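## Task

Arrange the rope flat on the table as a loop, fully closed or with an opening no wider than a finger, so that all three aluminium cubes and the steel parallel sit inside it. The layout must stay put without the robot holding anything. At the end, release the rope and move the gripper away.

## Robot and tools

Robot: one six-joint arm (waist, shoulder, elbow, wrist pitch, wrist yaw, wrist roll) with a two-finger parallel gripper. Because there is a single arm, every motion argument is a single row, never a list per arm. The fingers extend along the gripper's +x axis and close along its y axis. The reported hand point lies midway between the finger pads, roughly 3 to 4 cm short of the tips.

Frames: the scene frame has its origin on the table surface directly beneath the arm base, +z up, and +y to the left when facing along +x. The base may sit tilted relative to the table. All motion commands, however, are expressed in the gripper's own axes.

The row format (shared by execute_actions and move): 7 numbers, each from -1 to 1, ordered dx, dy, dz, rx, ry, rz, opening. The first six are an offset, not a pose: a displacement of the gripper from where it was measured at the start of the action, along the gripper's axes. A value of 1.0 equals 0.6 m for dx/dy/dz and 180 degrees for the rotation; rx, ry, rz form one rotation vector. The opening is absolute, not an offset: +1 is fully open (0.088 m), empty fingers touch near -0.80, and values down to -1 close no further. Going from open to closed takes at least about 0.5 s.

execute_actions(actions): a list of actions run in sequence. Each action is a table of 0 to 15 rows; every row lasts one control step of 1/30 s, and a table shorter than 15 rows repeats its final row to fill the 0.5 s. All rows in one action are measured from that action's starting pose, not chained row to row. For the first action in a call, the start is the last pose a result reported. An empty list simply returns the current state and images.

Per-step clipping: each step, the commanded pose is limited to within 70 mm and 16 degrees of the measured gripper pose, then damped inverse kinematics drives the joints, favouring position over orientation when both cannot be met. After an action the arm continues only up to the last clipped pose, so long offsets need follow-up actions.

move(target, speed, blocking): target is one 7-number row, an offset from the pose in the most recent result that shows one; the opening in it is sent when the move begins. The gripper follows a straight path, turning the short way. speed is in m/s, 0.002 to 0.5, default 0.25; rotation may go up to twice that figure in rad/s. A path lasts 0.5 to 10 s and is cut off short of the target beyond 10 s. The path ignores obstacles; impacts grow with speed, and aiming past a contact point presses harder. The real gripper lags, may drift off the path and can exceed the speed, especially near full reach. With blocking=false the result comes back after 0.5 s while the arm keeps going; until a result shows the move ended, other moves and action rows are refused, so call wait or stop. The extra "move:" line reports the ending (done, off_target, moving, held, fault), the distance to target, and limits: paced means the sent pose was clipped; held means a check blocked some steps, after which the arm may surge well above speed.

wait(seconds): 0 to 10; the arm keeps its last command, and a running move continues (returns early if it ends). stop(): brakes a running move, needing room to do so; the fingers keep moving. zoom_image(camera, region): camera is cam_high, cam_low or cam_wrist (each 504x504); region is [x0, y0, x1, y1] in pixels from the top-left, at most 504 by 504. finished_scene(scene): ends the current scene, passing its number; irreversible, and it reports success. Replying with no tool call ends all remaining work.

Reading results: the state line gives end_effector_position (m) and end_effector_quat_wxyz in the scene frame plus linear and angular velocities. Printed position can be off, more at long reach. Joint positions/velocities list the six joints in base-to-gripper order, then the finger-pad gap (m). Joint ranges (rad): waist -3.054 to 3.054, shoulder 0 to 3.142, elbow 0 to 2.356, wrist pitch and wrist yaw -1.571 to 1.571, wrist roll -3.142 to 3.142. "Hand target" is the pose currently being driven toward. "pose unreachable" means the clearance check (which treats any mount under the base as arm) altered or blocked the command. Step readings list positions at some steps; HELD marks steps partly held back. grip_measured uses the opening scale; it may carry a constant error of about 1 mm and reads up to about 0.061 too narrow while squeezing something hard. To hold an item, command about 0.07 below grip_measured; less gives a gentler hold. Objects thinner than about 3 mm (a rope may be) receive proportionally less force. Pad force tops out around 34 to 49 N, with a brief spike at first contact.

Cautions: joint friction can leave the gripper short or slightly tilted, and tiny moves may not happen, so check pose after each move and correct tilt. If contact torque hits a joint's load limit (N m: waist 17.4, shoulder 21.6, elbow 21.5, wrist pitch 5.67, wrist yaw 5.65, wrist roll 5.3; held weight counts), the arm freezes for 10 s and the rest of the call is skipped. Holding loads heats motors: MOTOR HOT appears from 50 °C; at 95 °C an OVER-TEMPERATURE FAULT holds the arm, and without cooling it may lose power and go limp, dropping the gripper too. The simulation keeps running while you compose a reply, with the arm holding its last command. Loose objects may occasionally be nudged by outside pushes. Never push or knock anything off the table; avoid drops, slips, slams, hard strikes and heavy shoves. Finish with the rope released and the gripper clear so the loop holds by itself.

Each tool is called in YAML: its name, and indented under it one key for each argument.

## Session

execute_actions:
  actions: []

Scene clock: 0.00 s.
end_effector_position=(+0.3084, +0.0924, +0.3747) grip_measured=+0.828 end_effector_quat_wxyz=(+0.573, +0.529, +0.022, -0.625) end_effector_velocity=(-0.005, +0.001, -0.002) end_effector_angular_velocity=(+0.027, +0.012, -0.006)
Joint positions: [-0.337  1.679  1.781 -1.475 -0.076  1.913  0.08 ]
Joint velocities: [-0.007 -0.002 -0.002 -0.022 -0.022 -0.007 -0.   ]
Motor temperatures (°C, as the motors report them): [30 28 30 30 28 28]
Heat: hottest waist 30 °C (+0.0 °C/min).
Hand target: +0.308, +0.092, +0.375; +0.573, +0.529, +0.022, -0.625

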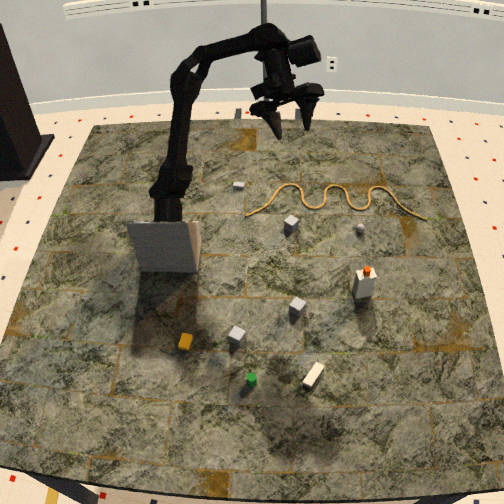

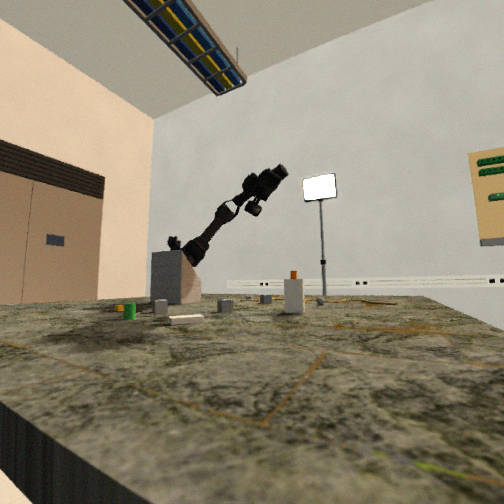

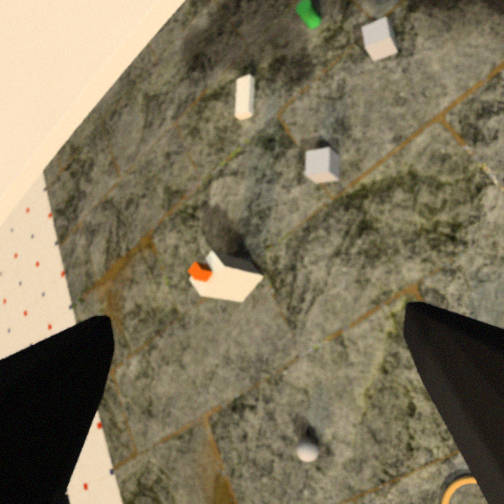

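zoom_image:
  camera: "cam_high"
  region: [200,160,440,400]

zoom_image:
  camera: "cam_high"
  region: [210,160,310,240]

Region (200, 160, 440, 400) of cam_high's 504x504 image, scaled by 2.100, with more detail than that image has.

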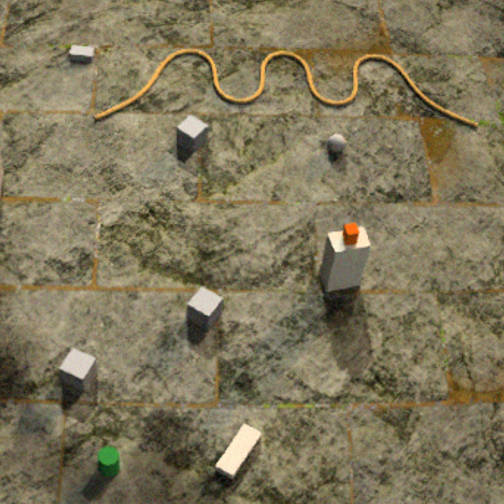

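Region (210, 160, 310, 240) of cam_high's 504x504 image, scaled by 5.040, with more detail than that image has; it fills the top 403 rows of this view, and the rest is white.

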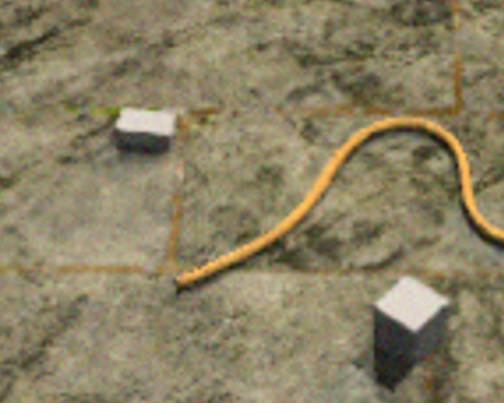

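move:
  target: [0.303,-0.203,-0.112,-0.186,0.215,-0.151,1]

Scene clock: 5.30 s.
end_effector_position=(+0.3011, +0.0518, +0.1536) grip_measured=+0.988 end_effector_quat_wxyz=(+0.504, +0.501, +0.495, -0.499) end_effector_velocity=(+0.000, -0.001, -0.003) end_effector_angular_velocity=(+0.008, +0.004, +0.033)
Joint positions: [-0.245  1.928  1.165 -1.071 -0.745  1.193  0.087]
Joint velocities: [ 0.002  0.012 -0.002  0.007 -0.007 -0.037 -0.   ]
Motor temperatures (°C, as the motors report them): [30 28 30 30 28 28]
Heat: hottest waist 30 °C (+0.0 °C/min).
Hand target: +0.300, +0.051, +0.150; +0.500, +0.500, +0.500, -0.500
Off the commanded pose: 0.004 m, 1 deg.
move: done

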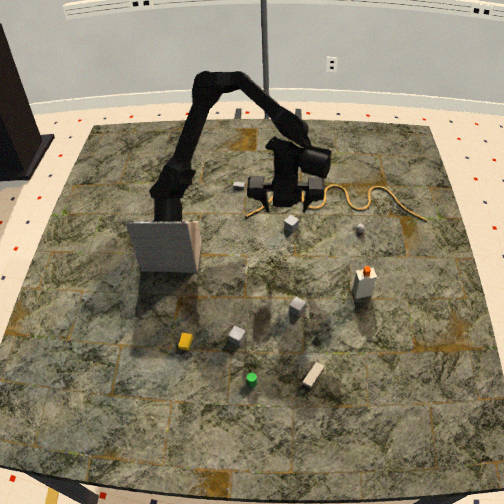

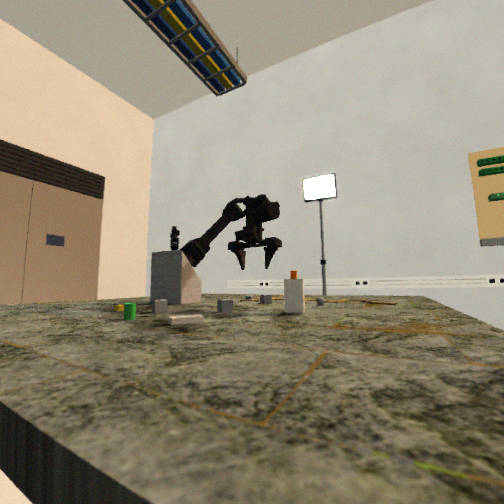

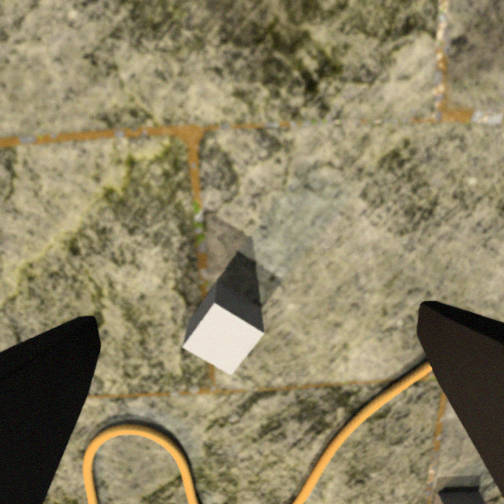

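move:
  target: [0.08,0.03,0.31,0,0,0,1]

Scene clock: 8.87 s.
end_effector_position=(+0.3193, -0.1314, +0.1088) grip_measured=+0.988 end_effector_quat_wxyz=(+0.505, +0.502, +0.493, -0.499) end_effector_velocity=(-0.004, -0.002, -0.001) end_effector_angular_velocity=(+0.008, +0.016, -0.029)
Joint positions: [-0.489  2.535  1.409 -0.898 -0.66   0.898  0.087]
Joint velocities: [-0.007  0.012  0.007 -0.022  0.007  0.007 -0.   ]
Motor temperatures (°C, as the motors report them): [31 28 30 30 28 28]
Heat: hottest waist 31 °C (+6.8 °C/min).
Hand target: +0.319, -0.134, +0.108; +0.505, +0.501, +0.495, -0.500
Off the commanded pose: 0.004 m, 0 deg.
move: done

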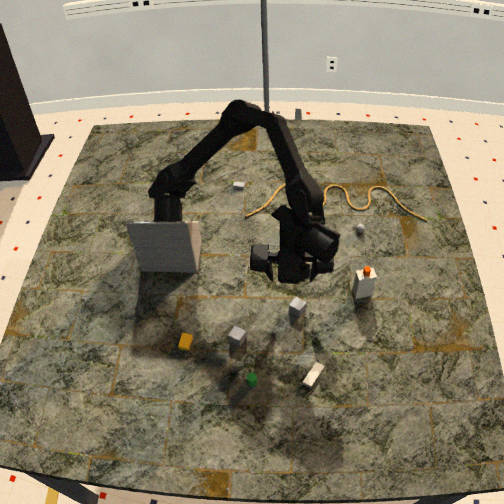

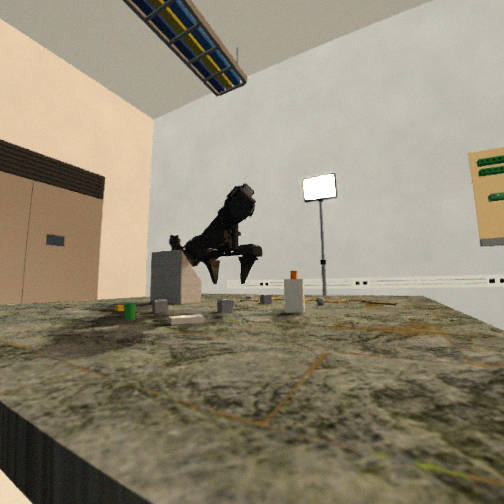

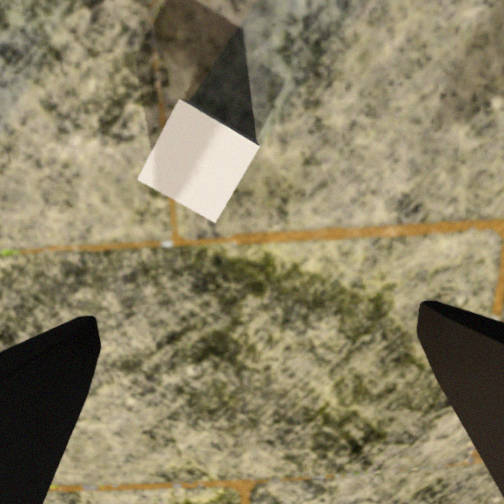

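move:
  target: [0.03,0.033,0.06,0.155,0,0,1]

move:
  target: [0.065,0,0,0,0,0,1]
  speed: 0.1

Scene clock: 11.70 s.
end_effector_position=(+0.3399, -0.1649, +0.0933) grip_measured=+0.988 end_effector_quat_wxyz=(+0.375, +0.608, +0.361, -0.600) end_effector_velocity=(+0.001, +0.005, -0.000) end_effector_angular_velocity=(+0.026, -0.002, -0.030)
Joint positions: [-0.49   2.693  1.578 -0.904 -0.66   1.373  0.087]
Joint velocities: [ 0.002  0.002  0.007 -0.022 -0.022  0.022  0.   ]
Motor temperatures (°C, as the motors report them): [31 29 30 30 28 28]
Heat: hottest waist 31 °C (+5.1 °C/min).
Hand target: +0.339, -0.167, +0.091; +0.370, +0.609, +0.358, -0.603
Off the commanded pose: 0.003 m, 1 deg.
move: done

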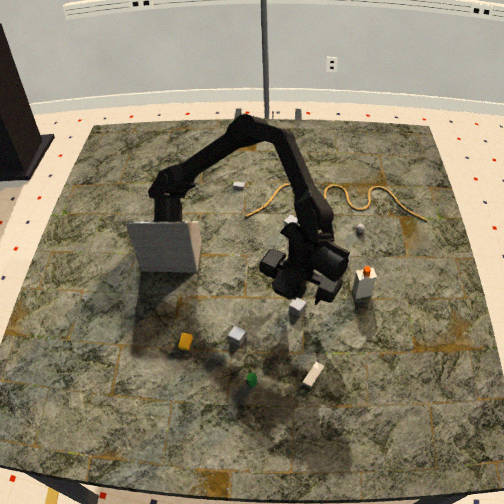

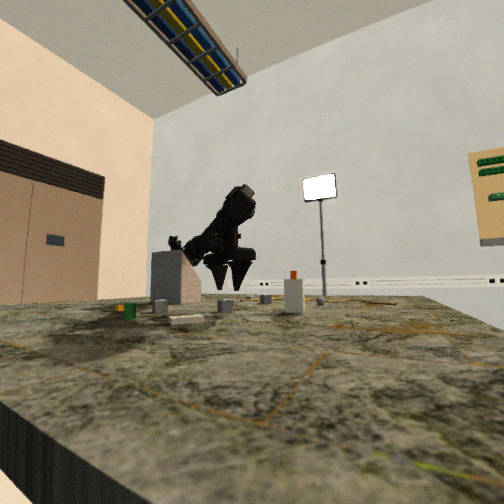

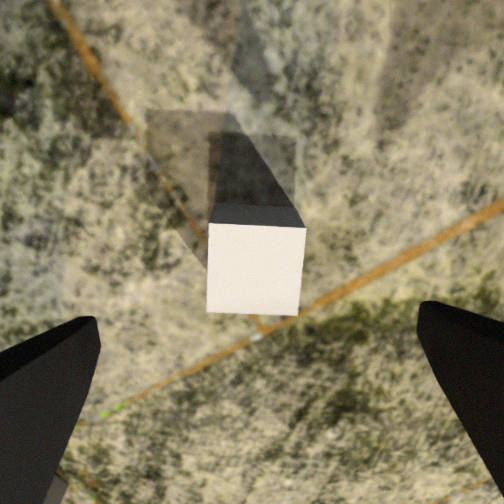

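Scene clock: 12.60 s.
end_effector_position=(+0.3452, -0.1651, +0.0608) grip_measured=+0.988 end_effector_quat_wxyz=(+0.384, +0.607, +0.360, -0.596) end_effector_velocity=(+0.002, +0.005, -0.001) end_effector_angular_velocity=(+0.029, -0.020, +0.012)
Joint positions: [-0.432  2.727  1.531 -0.761 -0.682  1.439  0.087]
Joint velocities: [ 0.002 -0.002 -0.007  0.007 -0.037 -0.007 -0.   ]
Motor temperatures (°C, as the motors report them): [32 29 30 30 28 28]
Heat: hottest waist 32 °C (+9.5 °C/min).
Hand target: +0.341, -0.165, +0.055; +0.375, +0.608, +0.361, -0.600
Off the commanded pose: 0.008 m, 1 deg.
move: done

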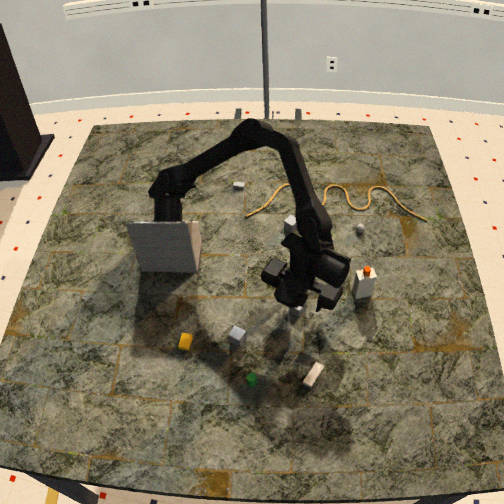

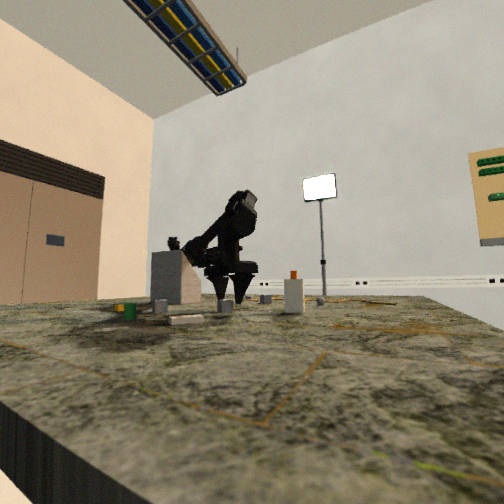

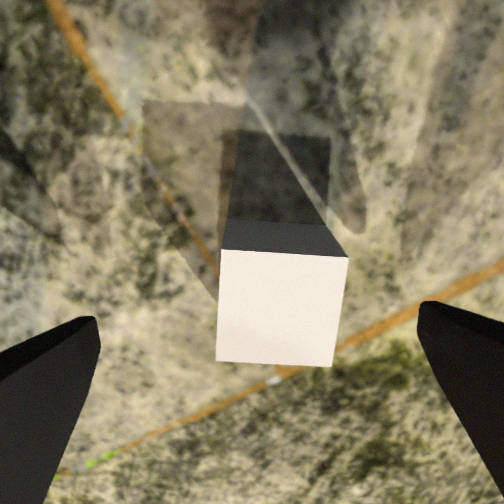

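execute_actions:
  actions:
    - [[0.03,-0.018,0.008,0,0,-0.012,1]]
    - [[0,0,0,0,0,0,0.2]]
    - [[0,0,0,0,0,0,-0.3]]
    - [[0,0,0,0,0,0,-0.3]]

Scene clock: 15.37 s.
end_effector_position=(+0.3382, -0.1650, +0.0479) grip_measured=-0.237 end_effector_quat_wxyz=(+0.378, +0.601, +0.367, -0.601) end_effector_velocity=(-0.001, +0.002, +0.001) end_effector_angular_velocity=(+0.009, -0.001, +0.016)
Joint positions: [-0.416  2.747  1.513 -0.742 -0.683  1.437  0.027]
Joint velocities: [-0.002 -0.002 -0.002 -0.007 -0.007 -0.022 -0.   ]
Motor temperatures (°C, as the motors report them): [32 29 30 30 28 28]
Heat: hottest waist 32 °C (+7.8 °C/min).
Hand target: +0.338, -0.165, +0.048; +0.378, +0.601, +0.367, -0.601
Off the commanded pose: 0.000 m, 0 deg.
Step readings (end_effector_position; steps 1 to 15: 1st action; 16 to 30: 2nd action; 31 to 45: 3rd action; 46 to 60: 4th action):
0: (+0.3453, -0.1651, +0.0604)
1: (+0.3450, -0.1653, +0.0599)
2: (+0.3447, -0.1655, +0.0588)
4: (+0.3429, -0.1649, +0.0554)
8: (+0.3386, -0.1646, +0.0490)
15: (+0.3383, -0.1649, +0.0479)
16: (+0.3383, -0.1649, +0.0479)
17: (+0.3383, -0.1649, +0.0479)
19: (+0.3383, -0.1649, +0.0479)
23: (+0.3383, -0.1649, +0.0479)
30: (+0.3383, -0.1649, +0.0479)
31: (+0.3383, -0.1649, +0.0479)
32: (+0.3383, -0.1649, +0.0479)
34: (+0.3383, -0.1649, +0.0479)
38: (+0.3382, -0.1650, +0.0479)
45: (+0.3382, -0.1650, +0.0479)
46: (+0.3382, -0.1650, +0.0479)
47: (+0.3382, -0.1650, +0.0479)
49: (+0.3382, -0.1650, +0.0479)
53: (+0.3382, -0.1650, +0.0479)
60: end_effector_position above

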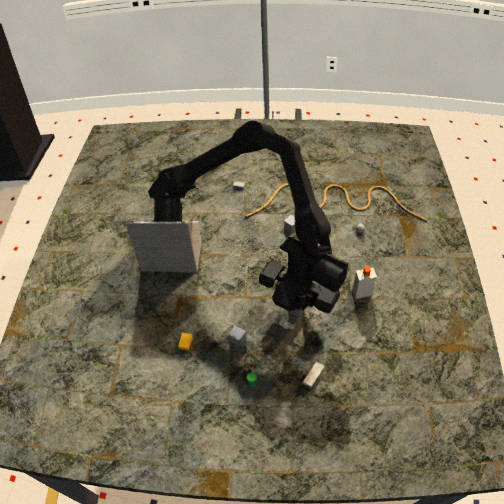

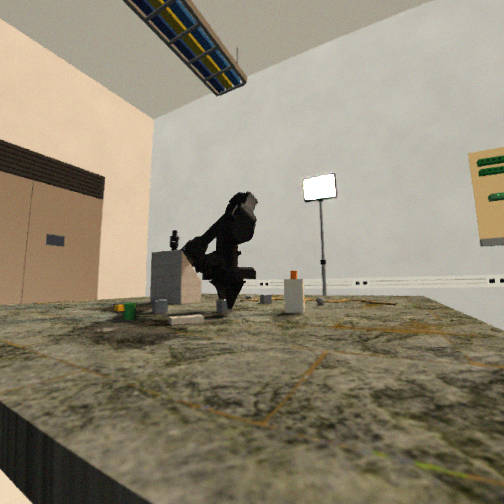

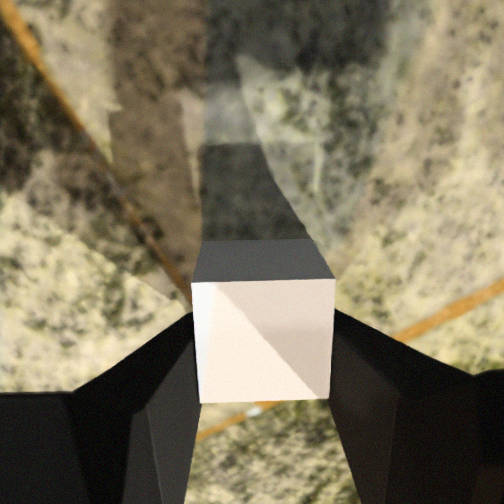

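move:
  target: [-0.04,0,0,0,0,0,-0.3]
  speed: 0.1

move:
  target: [0,-0.23,-0.295,0,0,0,-0.3]

Scene clock: 17.37 s.
end_effector_position=(+0.3338, -0.1646, +0.0661) grip_measured=-0.237 end_effector_quat_wxyz=(+0.369, +0.602, +0.368, -0.605) end_effector_velocity=(-0.002, -0.000, +0.001) end_effector_angular_velocity=(-0.002, +0.007, +0.001)
Joint positions: [-0.452  2.726  1.534 -0.827 -0.67   1.398  0.027]
Joint velocities: [-0.002 -0.002 -0.002 -0.007  0.007 -0.007 -0.   ]
Motor temperatures (°C, as the motors report them): [32 29 31 30 28 28]
Heat: hottest waist 32 °C (+6.9 °C/min).
Hand target: +0.338, -0.165, +0.072; +0.378, +0.601, +0.367, -0.601
Off the commanded pose: 0.007 m, 1 deg.
move: done

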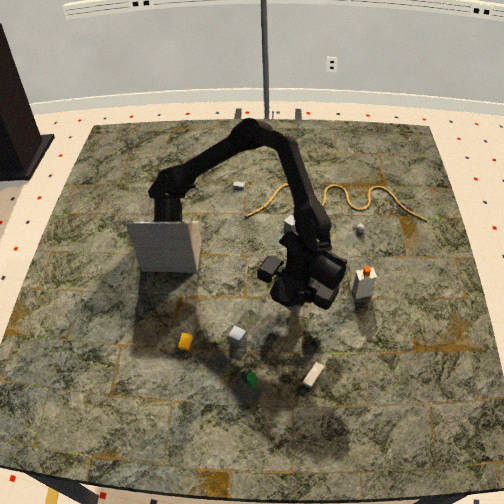

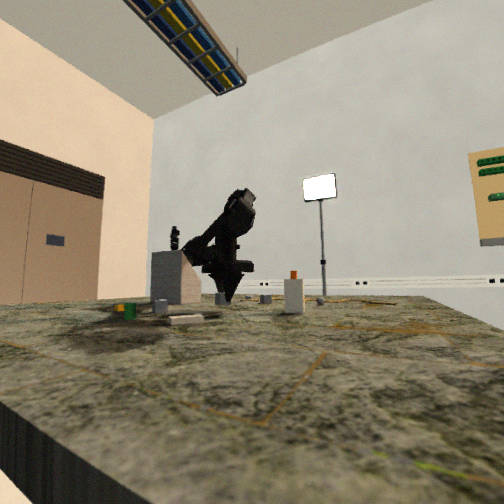

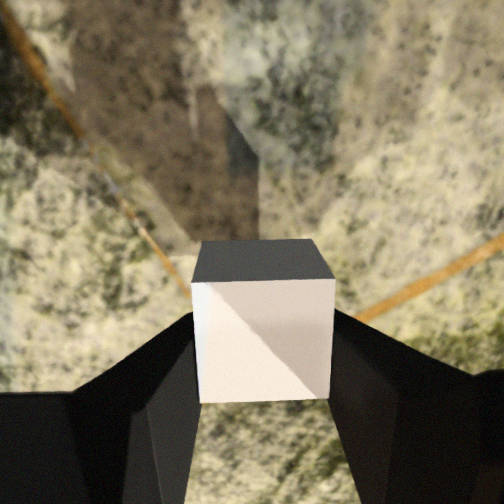

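Scene clock: 18.93 s.
end_effector_position=(+0.2932, +0.0543, +0.0652) grip_measured=-0.237 end_effector_quat_wxyz=(+0.368, +0.602, +0.370, -0.604) end_effector_velocity=(-0.002, +0.002, +0.002) end_effector_angular_velocity=(-0.007, +0.001, +0.011)
Joint positions: [-0.043  1.981  0.946 -0.631 -0.786  1.924  0.027]
Joint velocities: [ 0.002 -0.017 -0.007 -0.007  0.007 -0.007  0.   ]
Motor temperatures (°C, as the motors report them): [33 30 31 30 28 28]
Heat: hottest waist 33 °C (+9.5 °C/min).
Hand target: +0.292, +0.056, +0.066; +0.369, +0.603, +0.368, -0.604
Off the commanded pose: 0.002 m, 0 deg.
move: done

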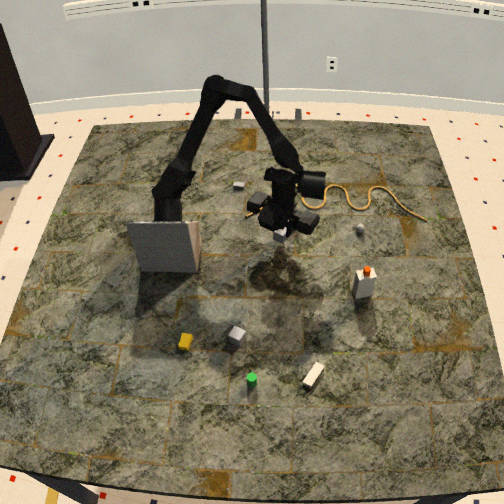

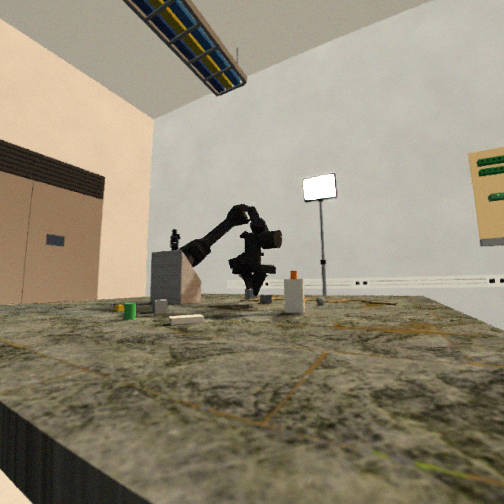

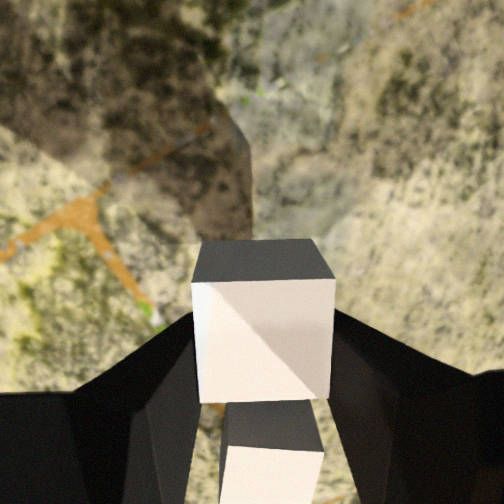

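move:
  target: [0.037,0,0,0,0,0,-0.3]
  speed: 0.04

execute_actions:
  actions:
    - [[0,0,0,0,0,0,0.6]]
    - [[-0.02,0,0,0,0,0,1],[-0.04,0,0,0,0,0,1],[-0.06,0,0,0,0,0,1],[-0.09,0,0,0,0,0,1]]

move:
  target: [0,0.088,0.505,0,0,0,1]

Scene clock: 21.20 s.
end_effector_position=(+0.2960, +0.0556, +0.0461) grip_measured=-0.237 end_effector_quat_wxyz=(+0.374, +0.602, +0.371, -0.600) end_effector_velocity=(+0.001, -0.002, -0.002) end_effector_angular_velocity=(-0.008, -0.007, +0.003)
Joint positions: [ 0.008  2.006  0.918 -0.514 -0.786  1.992  0.027]
Joint velocities: [ 0.002  0.002 -0.007  0.022  0.007  0.007 -0.   ]
Motor temperatures (°C, as the motors report them): [33 30 31 30 28 28]
Heat: hottest waist 33 °C (+8.5 °C/min).
Hand target: +0.293, +0.054, +0.043; +0.368, +0.602, +0.370, -0.604
Off the commanded pose: 0.004 m, 1 deg.
move: done

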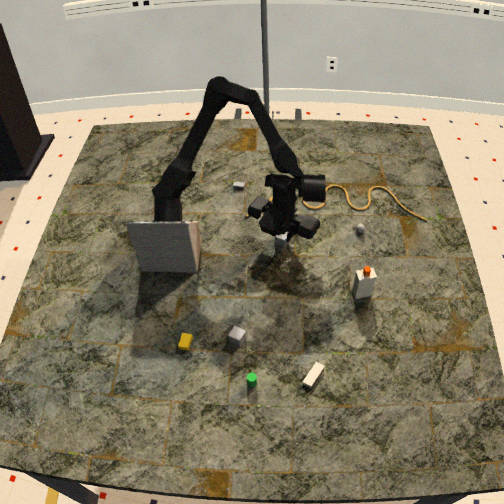

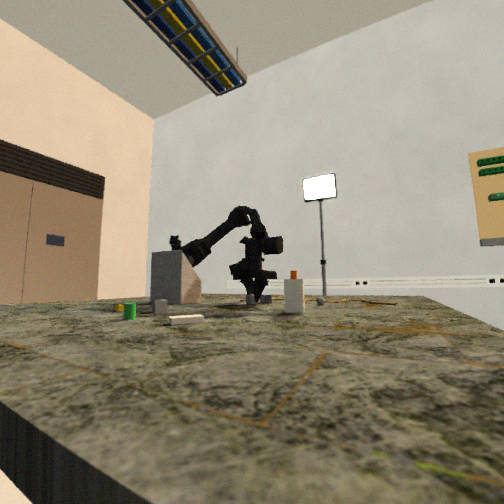

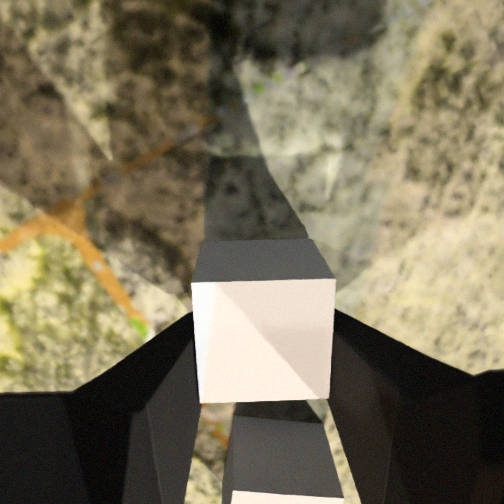

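Scene clock: 22.20 s.
end_effector_position=(+0.2941, +0.0552, +0.0954) grip_measured=+0.977 end_effector_quat_wxyz=(+0.370, +0.604, +0.369, -0.602) end_effector_velocity=(-0.016, +0.001, +0.011) end_effector_angular_velocity=(+0.011, +0.066, +0.000)
Joint positions: [-0.112  1.94   0.999 -0.783 -0.778  1.832  0.087]
Joint velocities: [-0.032 -0.002  0.027 -0.154  0.007 -0.11   0.004]
Motor temperatures (°C, as the motors report them): [33 30 31 30 28 28]
Heat: hottest waist 33 °C (+8.1 °C/min).
Hand target: +0.296, +0.056, +0.100; +0.375, +0.602, +0.371, -0.600
Off the commanded pose: 0.005 m, 1 deg.
Step readings (end_effector_position; steps 1 to 15: 1st action; 16 to 30: 2nd action):
0: (+0.2960, +0.0556, +0.0461)
1: (+0.2958, +0.0556, +0.0460)
2: (+0.2958, +0.0556, +0.0460)
4: (+0.2958, +0.0556, +0.0460)
8: (+0.2958, +0.0556, +0.0460)
15: (+0.2958, +0.0556, +0.0460)
16: (+0.2955, +0.0556, +0.0462)
17: (+0.2941, +0.0555, +0.0480)
19: (+0.2904, +0.0547, +0.0564)
23: (+0.2939, +0.0534, +0.0827)
30: end_effector_position above

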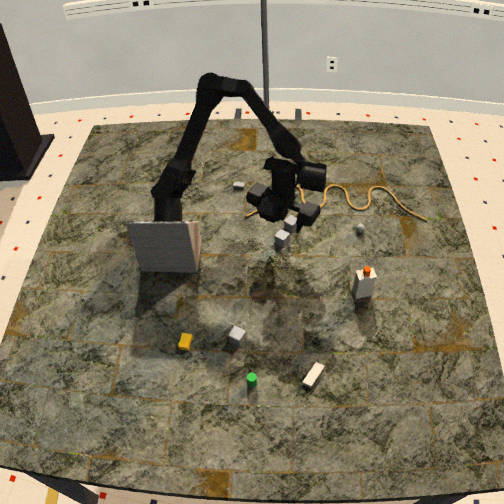

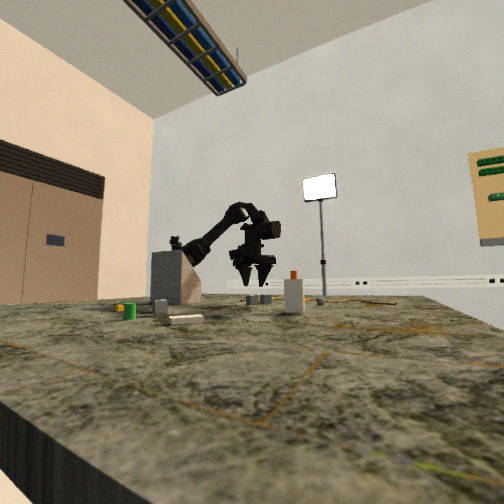

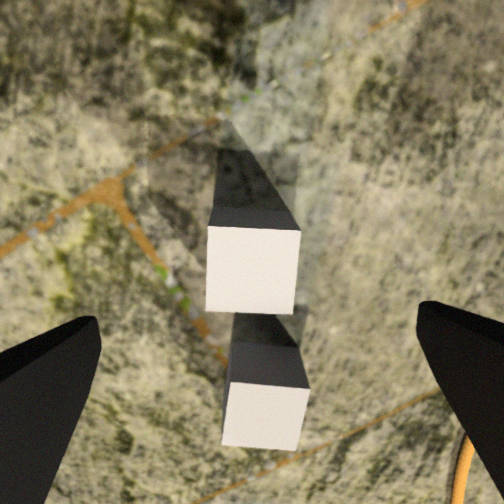

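Scene clock: 24.10 s.
end_effector_position=(+0.2049, -0.2357, +0.0971) grip_measured=+0.988 end_effector_quat_wxyz=(+0.372, +0.605, +0.366, -0.602) end_effector_velocity=(-0.001, +0.001, +0.001) end_effector_angular_velocity=(+0.017, -0.004, -0.020)
Joint positions: [-0.85   2.76   1.351 -0.82  -0.463  1.     0.087]
Joint velocities: [-0.007  0.007  0.012 -0.022 -0.007  0.007 -0.   ]
Motor temperatures (°C, as the motors report them): [33 30 31 30 28 28]
Heat: hottest waist 33 °C (+7.5 °C/min).
Hand target: +0.204, -0.238, +0.095; +0.371, +0.604, +0.368, -0.602
Off the commanded pose: 0.004 m, 0 deg.
move: done

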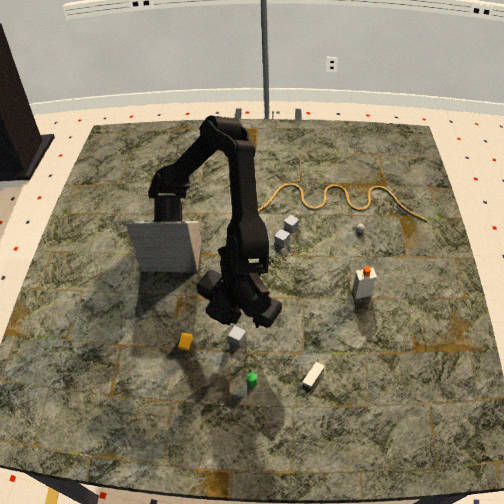

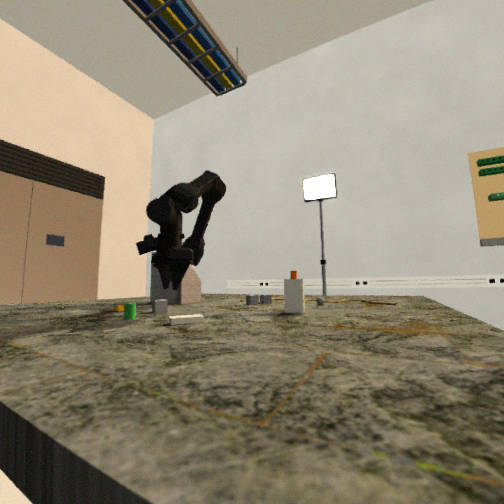

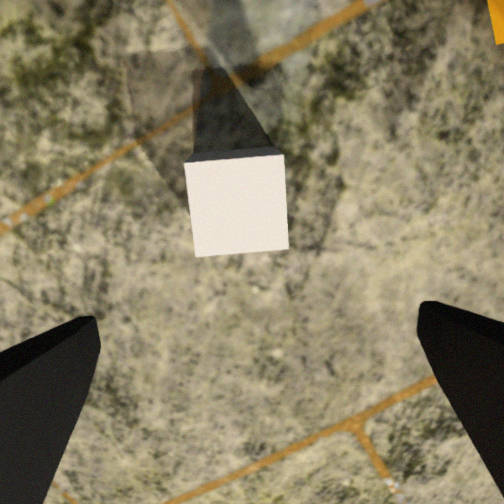

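move:
  target: [0.088,0.005,0.036,-0.04,0,0,1]
  speed: 0.1

execute_actions:
  actions:
    - [[0,0,0,0,0,0,0.1]]
    - [[0,0,0,0,0,0,-0.3]]
    - [[-0.02,0,0,0,0,0,-0.3],[-0.04,0,0,0.02,0,0,-0.3],[-0.07,0,0,0.04,0,0,-0.3]]

move:
  target: [0,0.005,-0.58,0,0,0,-0.3]

Scene clock: 26.53 s.
end_effector_position=(+0.1979, -0.2553, +0.0484) grip_measured=+0.988 end_effector_quat_wxyz=(+0.408, +0.581, +0.399, -0.580) end_effector_velocity=(-0.000, +0.003, -0.003) end_effector_angular_velocity=(+0.024, -0.012, -0.002)
Joint positions: [-0.825  2.902  1.353 -0.665 -0.477  0.907  0.087]
Joint velocities: [-0.002  0.012  0.002 -0.007 -0.022 -0.007 -0.   ]
Motor temperatures (°C, as the motors report them): [33 30 31 30 28 28]
Heat: hottest waist 33 °C (+6.8 °C/min).
Hand target: +0.198, -0.256, +0.045; +0.409, +0.580, +0.403, -0.578
Off the commanded pose: 0.004 m, 1 deg.
move: done

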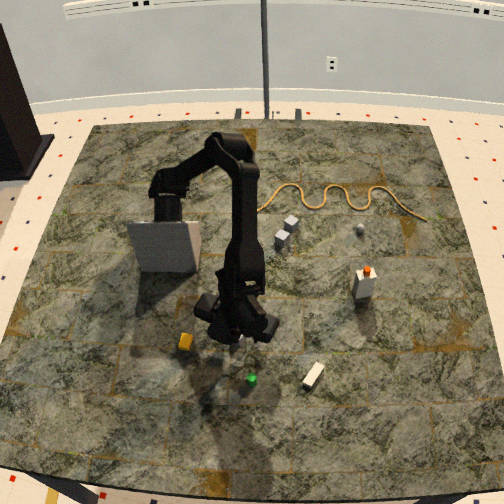

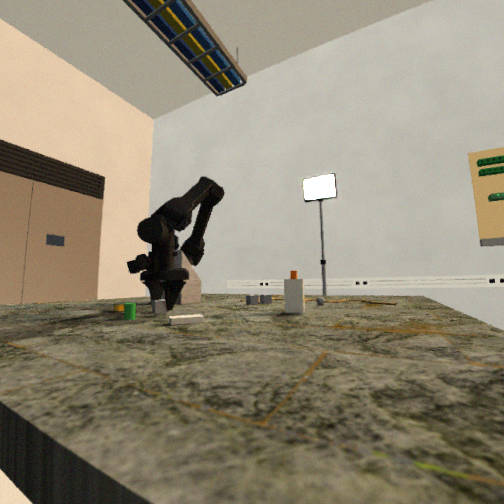

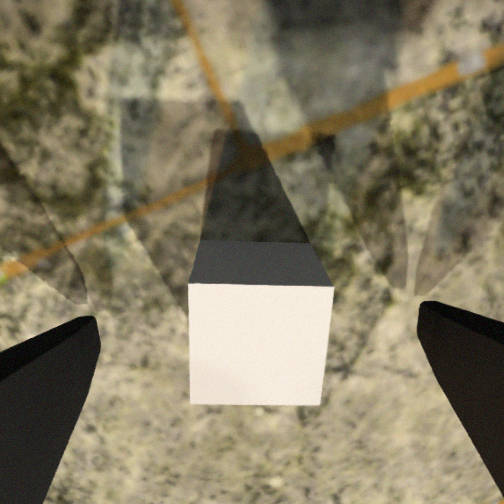

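Scene clock: 28.03 s.
end_effector_position=(+0.1958, -0.2531, +0.0845) grip_measured=-0.237 end_effector_quat_wxyz=(+0.370, +0.605, +0.368, -0.601) end_effector_velocity=(-0.015, +0.014, +0.001) end_effector_angular_velocity=(+0.058, +0.068, -0.068)
Joint positions: [-0.88   2.837  1.393 -0.801 -0.446  0.972  0.027]
Joint velocities: [-0.007 -0.002 -0.002 -0.095  0.037  0.022  0.   ]
Motor temperatures (°C, as the motors report them): [33 31 31 30 28 28]
Heat: hottest waist 33 °C (+6.4 °C/min).
Hand target: +0.198, -0.255, +0.090; +0.371, +0.606, +0.362, -0.604
Off the commanded pose: 0.006 m, 1 deg.
Step readings (end_effector_position; steps 1 to 15: 1st action; 16 to 30: 2nd action; 31 to 45: 3rd action):
0: (+0.1979, -0.2553, +0.0484)
1: (+0.1979, -0.2552, +0.0482)
2: (+0.1979, -0.2552, +0.0482)
4: (+0.1979, -0.2552, +0.0482)
8: (+0.1979, -0.2552, +0.0482)
15: (+0.1979, -0.2552, +0.0482)
16: (+0.1979, -0.2552, +0.0482)
17: (+0.1979, -0.2552, +0.0482)
19: (+0.1979, -0.2552, +0.0482)
23: (+0.1979, -0.2552, +0.0482)
30: (+0.1979, -0.2552, +0.0482)
31: (+0.1979, -0.2550, +0.0485)
32: (+0.1971, -0.2542, +0.0496)
34: (+0.1926, -0.2502, +0.0554)
38: (+0.1924, -0.2521, +0.0735)
45: end_effector_position above

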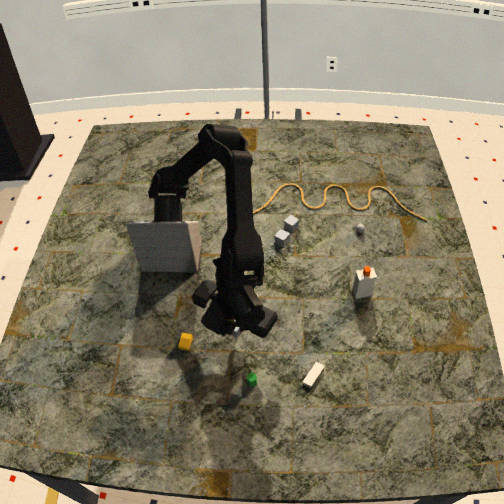

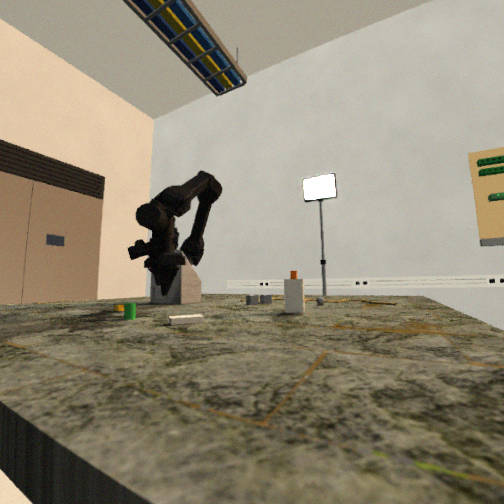

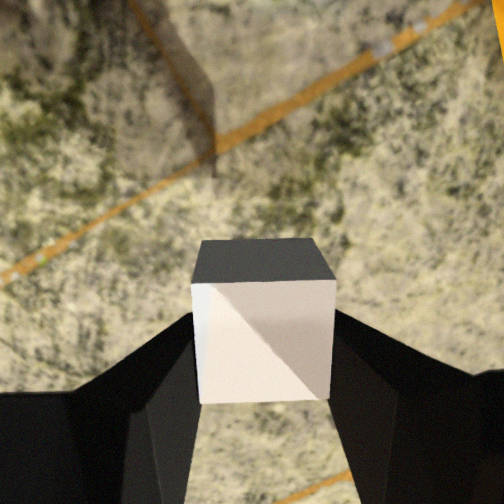

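Scene clock: 30.07 s.
end_effector_position=(+0.3540, +0.0518, +0.0834) grip_measured=-0.237 end_effector_quat_wxyz=(+0.367, +0.605, +0.370, -0.603) end_effector_velocity=(+0.004, +0.003, +0.001) end_effector_angular_velocity=(+0.005, -0.011, -0.008)
Joint positions: [-0.071  2.14   1.262 -0.811 -0.787  1.89   0.027]
Joint velocities: [ 0.002 -0.002  0.007  0.007 -0.007  0.022 -0.   ]
Motor temperatures (°C, as the motors report them): [33 31 31 30 28 28]
Heat: hottest waist 33 °C (+6.0 °C/min).
Hand target: +0.357, +0.055, +0.086; +0.370, +0.606, +0.368, -0.601
Off the commanded pose: 0.005 m, 0 deg.
move: done

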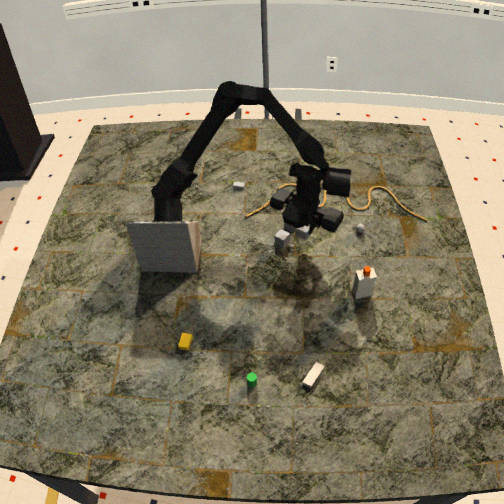

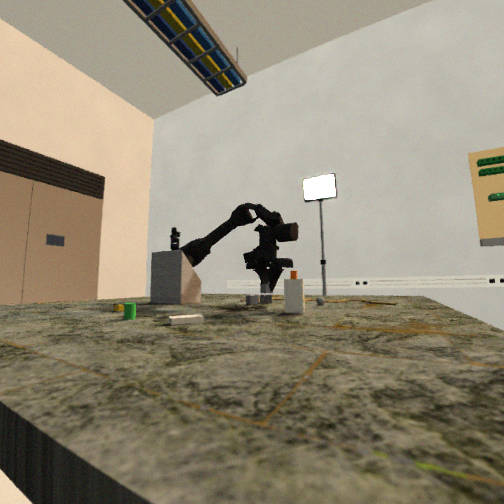

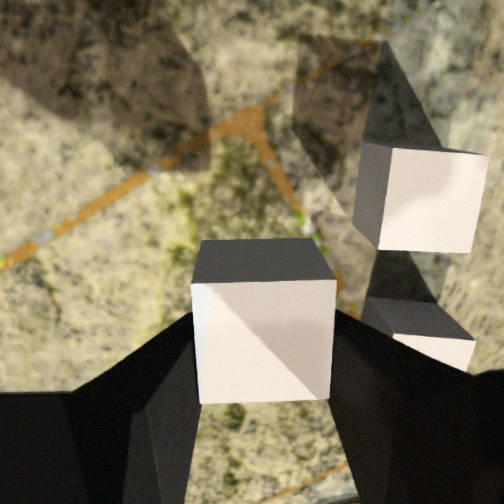

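move:
  target: [0.068,0,0,0,0,0,-0.3]
  speed: 0.05

execute_actions:
  actions:
    - [[0,0,0,0,0,0,0.1]]
    - [[-0.02,0,0,0,0,0,0.1],[-0.04,0,0,0,0,0,0.1],[-0.06,0,0,0,0,0,0.1],[-0.09,0,0,0,0,0,0.1]]

move:
  target: [0,-0.447,-0.147,-0.15,0,0,1]

Scene clock: 33.73 s.
end_effector_position=(+0.3567, +0.0540, +0.0464) grip_measured=-0.237 end_effector_quat_wxyz=(+0.373, +0.604, +0.371, -0.598) end_effector_velocity=(+0.003, -0.000, -0.000) end_effector_angular_velocity=(-0.008, -0.013, +0.025)
Joint positions: [ 0.008  2.177  1.204 -0.625 -0.791  1.997  0.027]
Joint velocities: [ 0.002 -0.002 -0.002  0.022  0.007 -0.007 -0.   ]
Motor temperatures (°C, as the motors report them): [34 31 31 30 28 28]
Heat: hottest waist 34 °C (+7.1 °C/min).
Hand target: +0.354, +0.052, +0.043; +0.367, +0.605, +0.370, -0.603
Off the commanded pose: 0.005 m, 1 deg.
move: done

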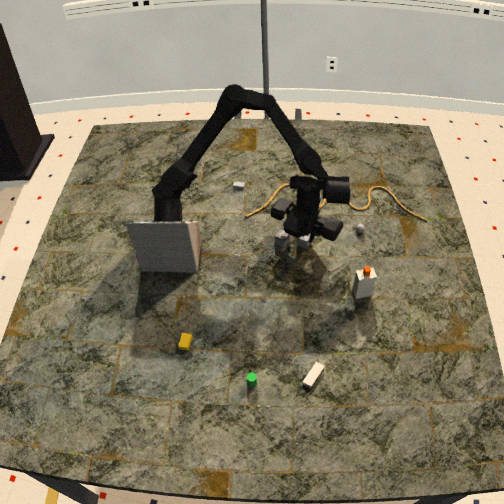

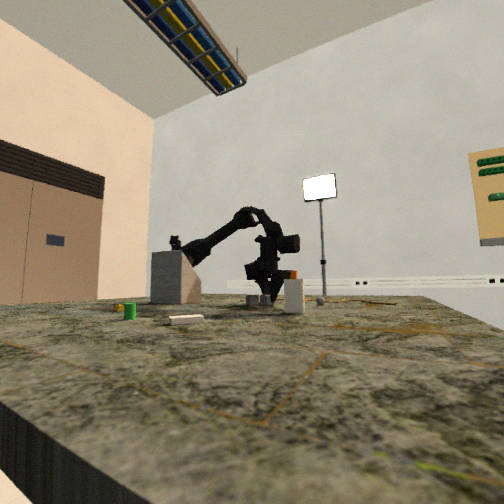

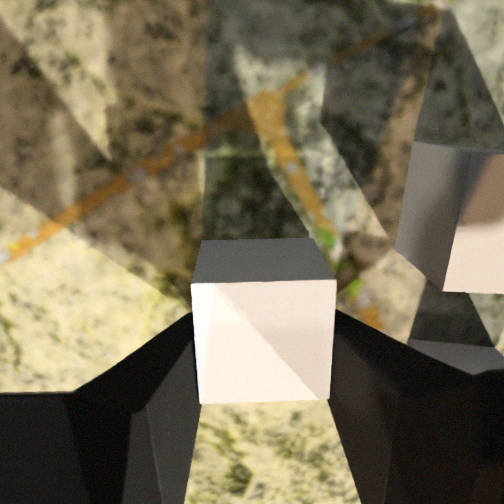

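Scene clock: 34.73 s.
end_effector_position=(+0.3552, +0.0533, +0.0964) grip_measured=+0.097 end_effector_quat_wxyz=(+0.370, +0.607, +0.369, -0.599) end_effector_velocity=(-0.023, +0.002, +0.003) end_effector_angular_velocity=(+0.010, +0.090, -0.019)
Joint positions: [-0.093  2.122  1.281 -0.858 -0.786  1.863  0.044]
Joint velocities: [-0.007 -0.002  0.002 -0.139  0.007 -0.081 -0.   ]
Motor temperatures (°C, as the motors report them): [34 31 31 30 28 28]
Heat: hottest waist 34 °C (+6.9 °C/min).
Hand target: +0.356, +0.054, +0.100; +0.374, +0.604, +0.371, -0.598
Off the commanded pose: 0.004 m, 1 deg.
Step readings (end_effector_position; steps 1 to 15: 1st action; 16 to 30: 2nd action):
0: (+0.3567, +0.0540, +0.0464)
1: (+0.3568, +0.0540, +0.0464)
2: (+0.3568, +0.0540, +0.0464)
4: (+0.3568, +0.0540, +0.0464)
8: (+0.3568, +0.0540, +0.0464)
15: (+0.3568, +0.0540, +0.0464)
16: (+0.3565, +0.0539, +0.0465)
17: (+0.3550, +0.0538, +0.0479)
19: (+0.3511, +0.0529, +0.0555)
23: (+0.3537, +0.0503, +0.0827)
30: end_effector_position above

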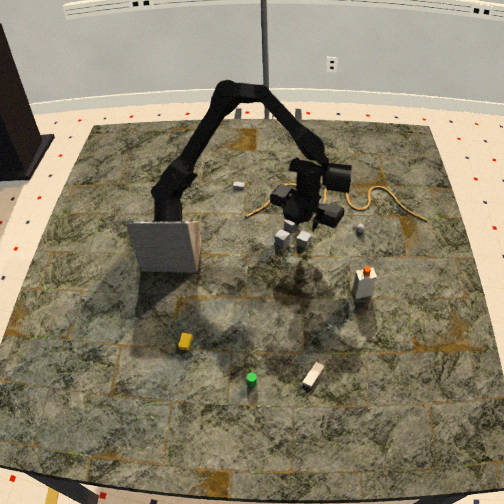

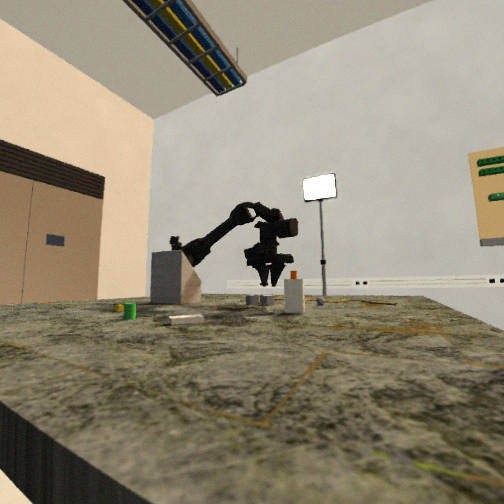

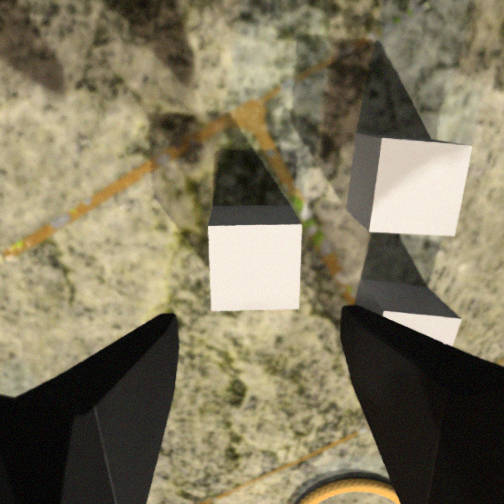

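Scene clock: 36.53 s.
end_effector_position=(+0.1586, +0.2543, +0.0961) grip_measured=+0.988 end_effector_quat_wxyz=(+0.501, +0.503, +0.501, -0.495) end_effector_velocity=(-0.004, +0.001, +0.000) end_effector_angular_velocity=(-0.004, +0.002, +0.003)
Joint positions: [ 0.572  1.108  0.798 -0.779 -0.662  2.276  0.087]
Joint velocities: [ 0.012 -0.012 -0.002 -0.007  0.007  0.007 -0.   ]
Motor temperatures (°C, as the motors report them): [34 31 31 30 28 28]
Heat: hottest waist 34 °C (+6.6 °C/min).
Hand target: +0.157, +0.253, +0.095; +0.501, +0.504, +0.499, -0.496
Off the commanded pose: 0.003 m, 0 deg.
move: done

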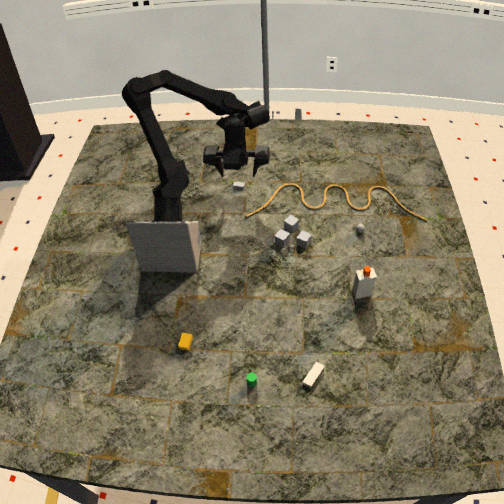

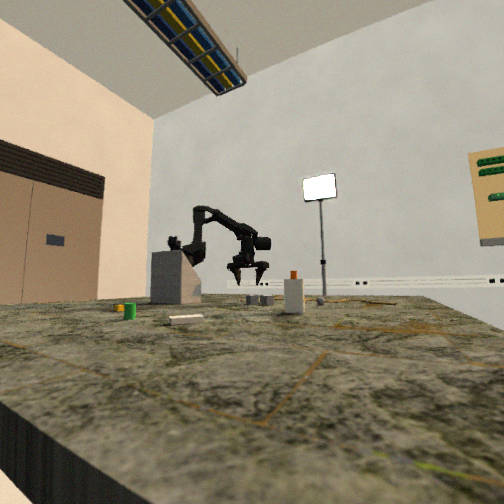

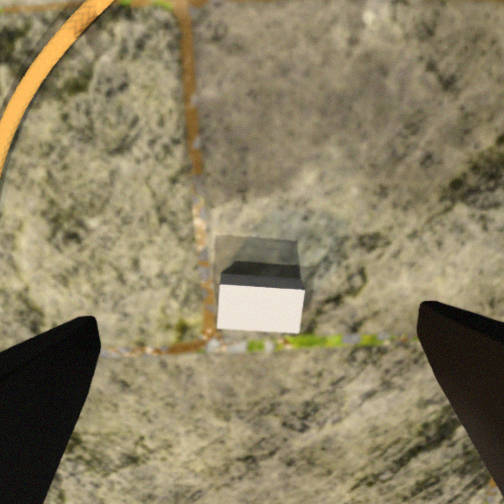

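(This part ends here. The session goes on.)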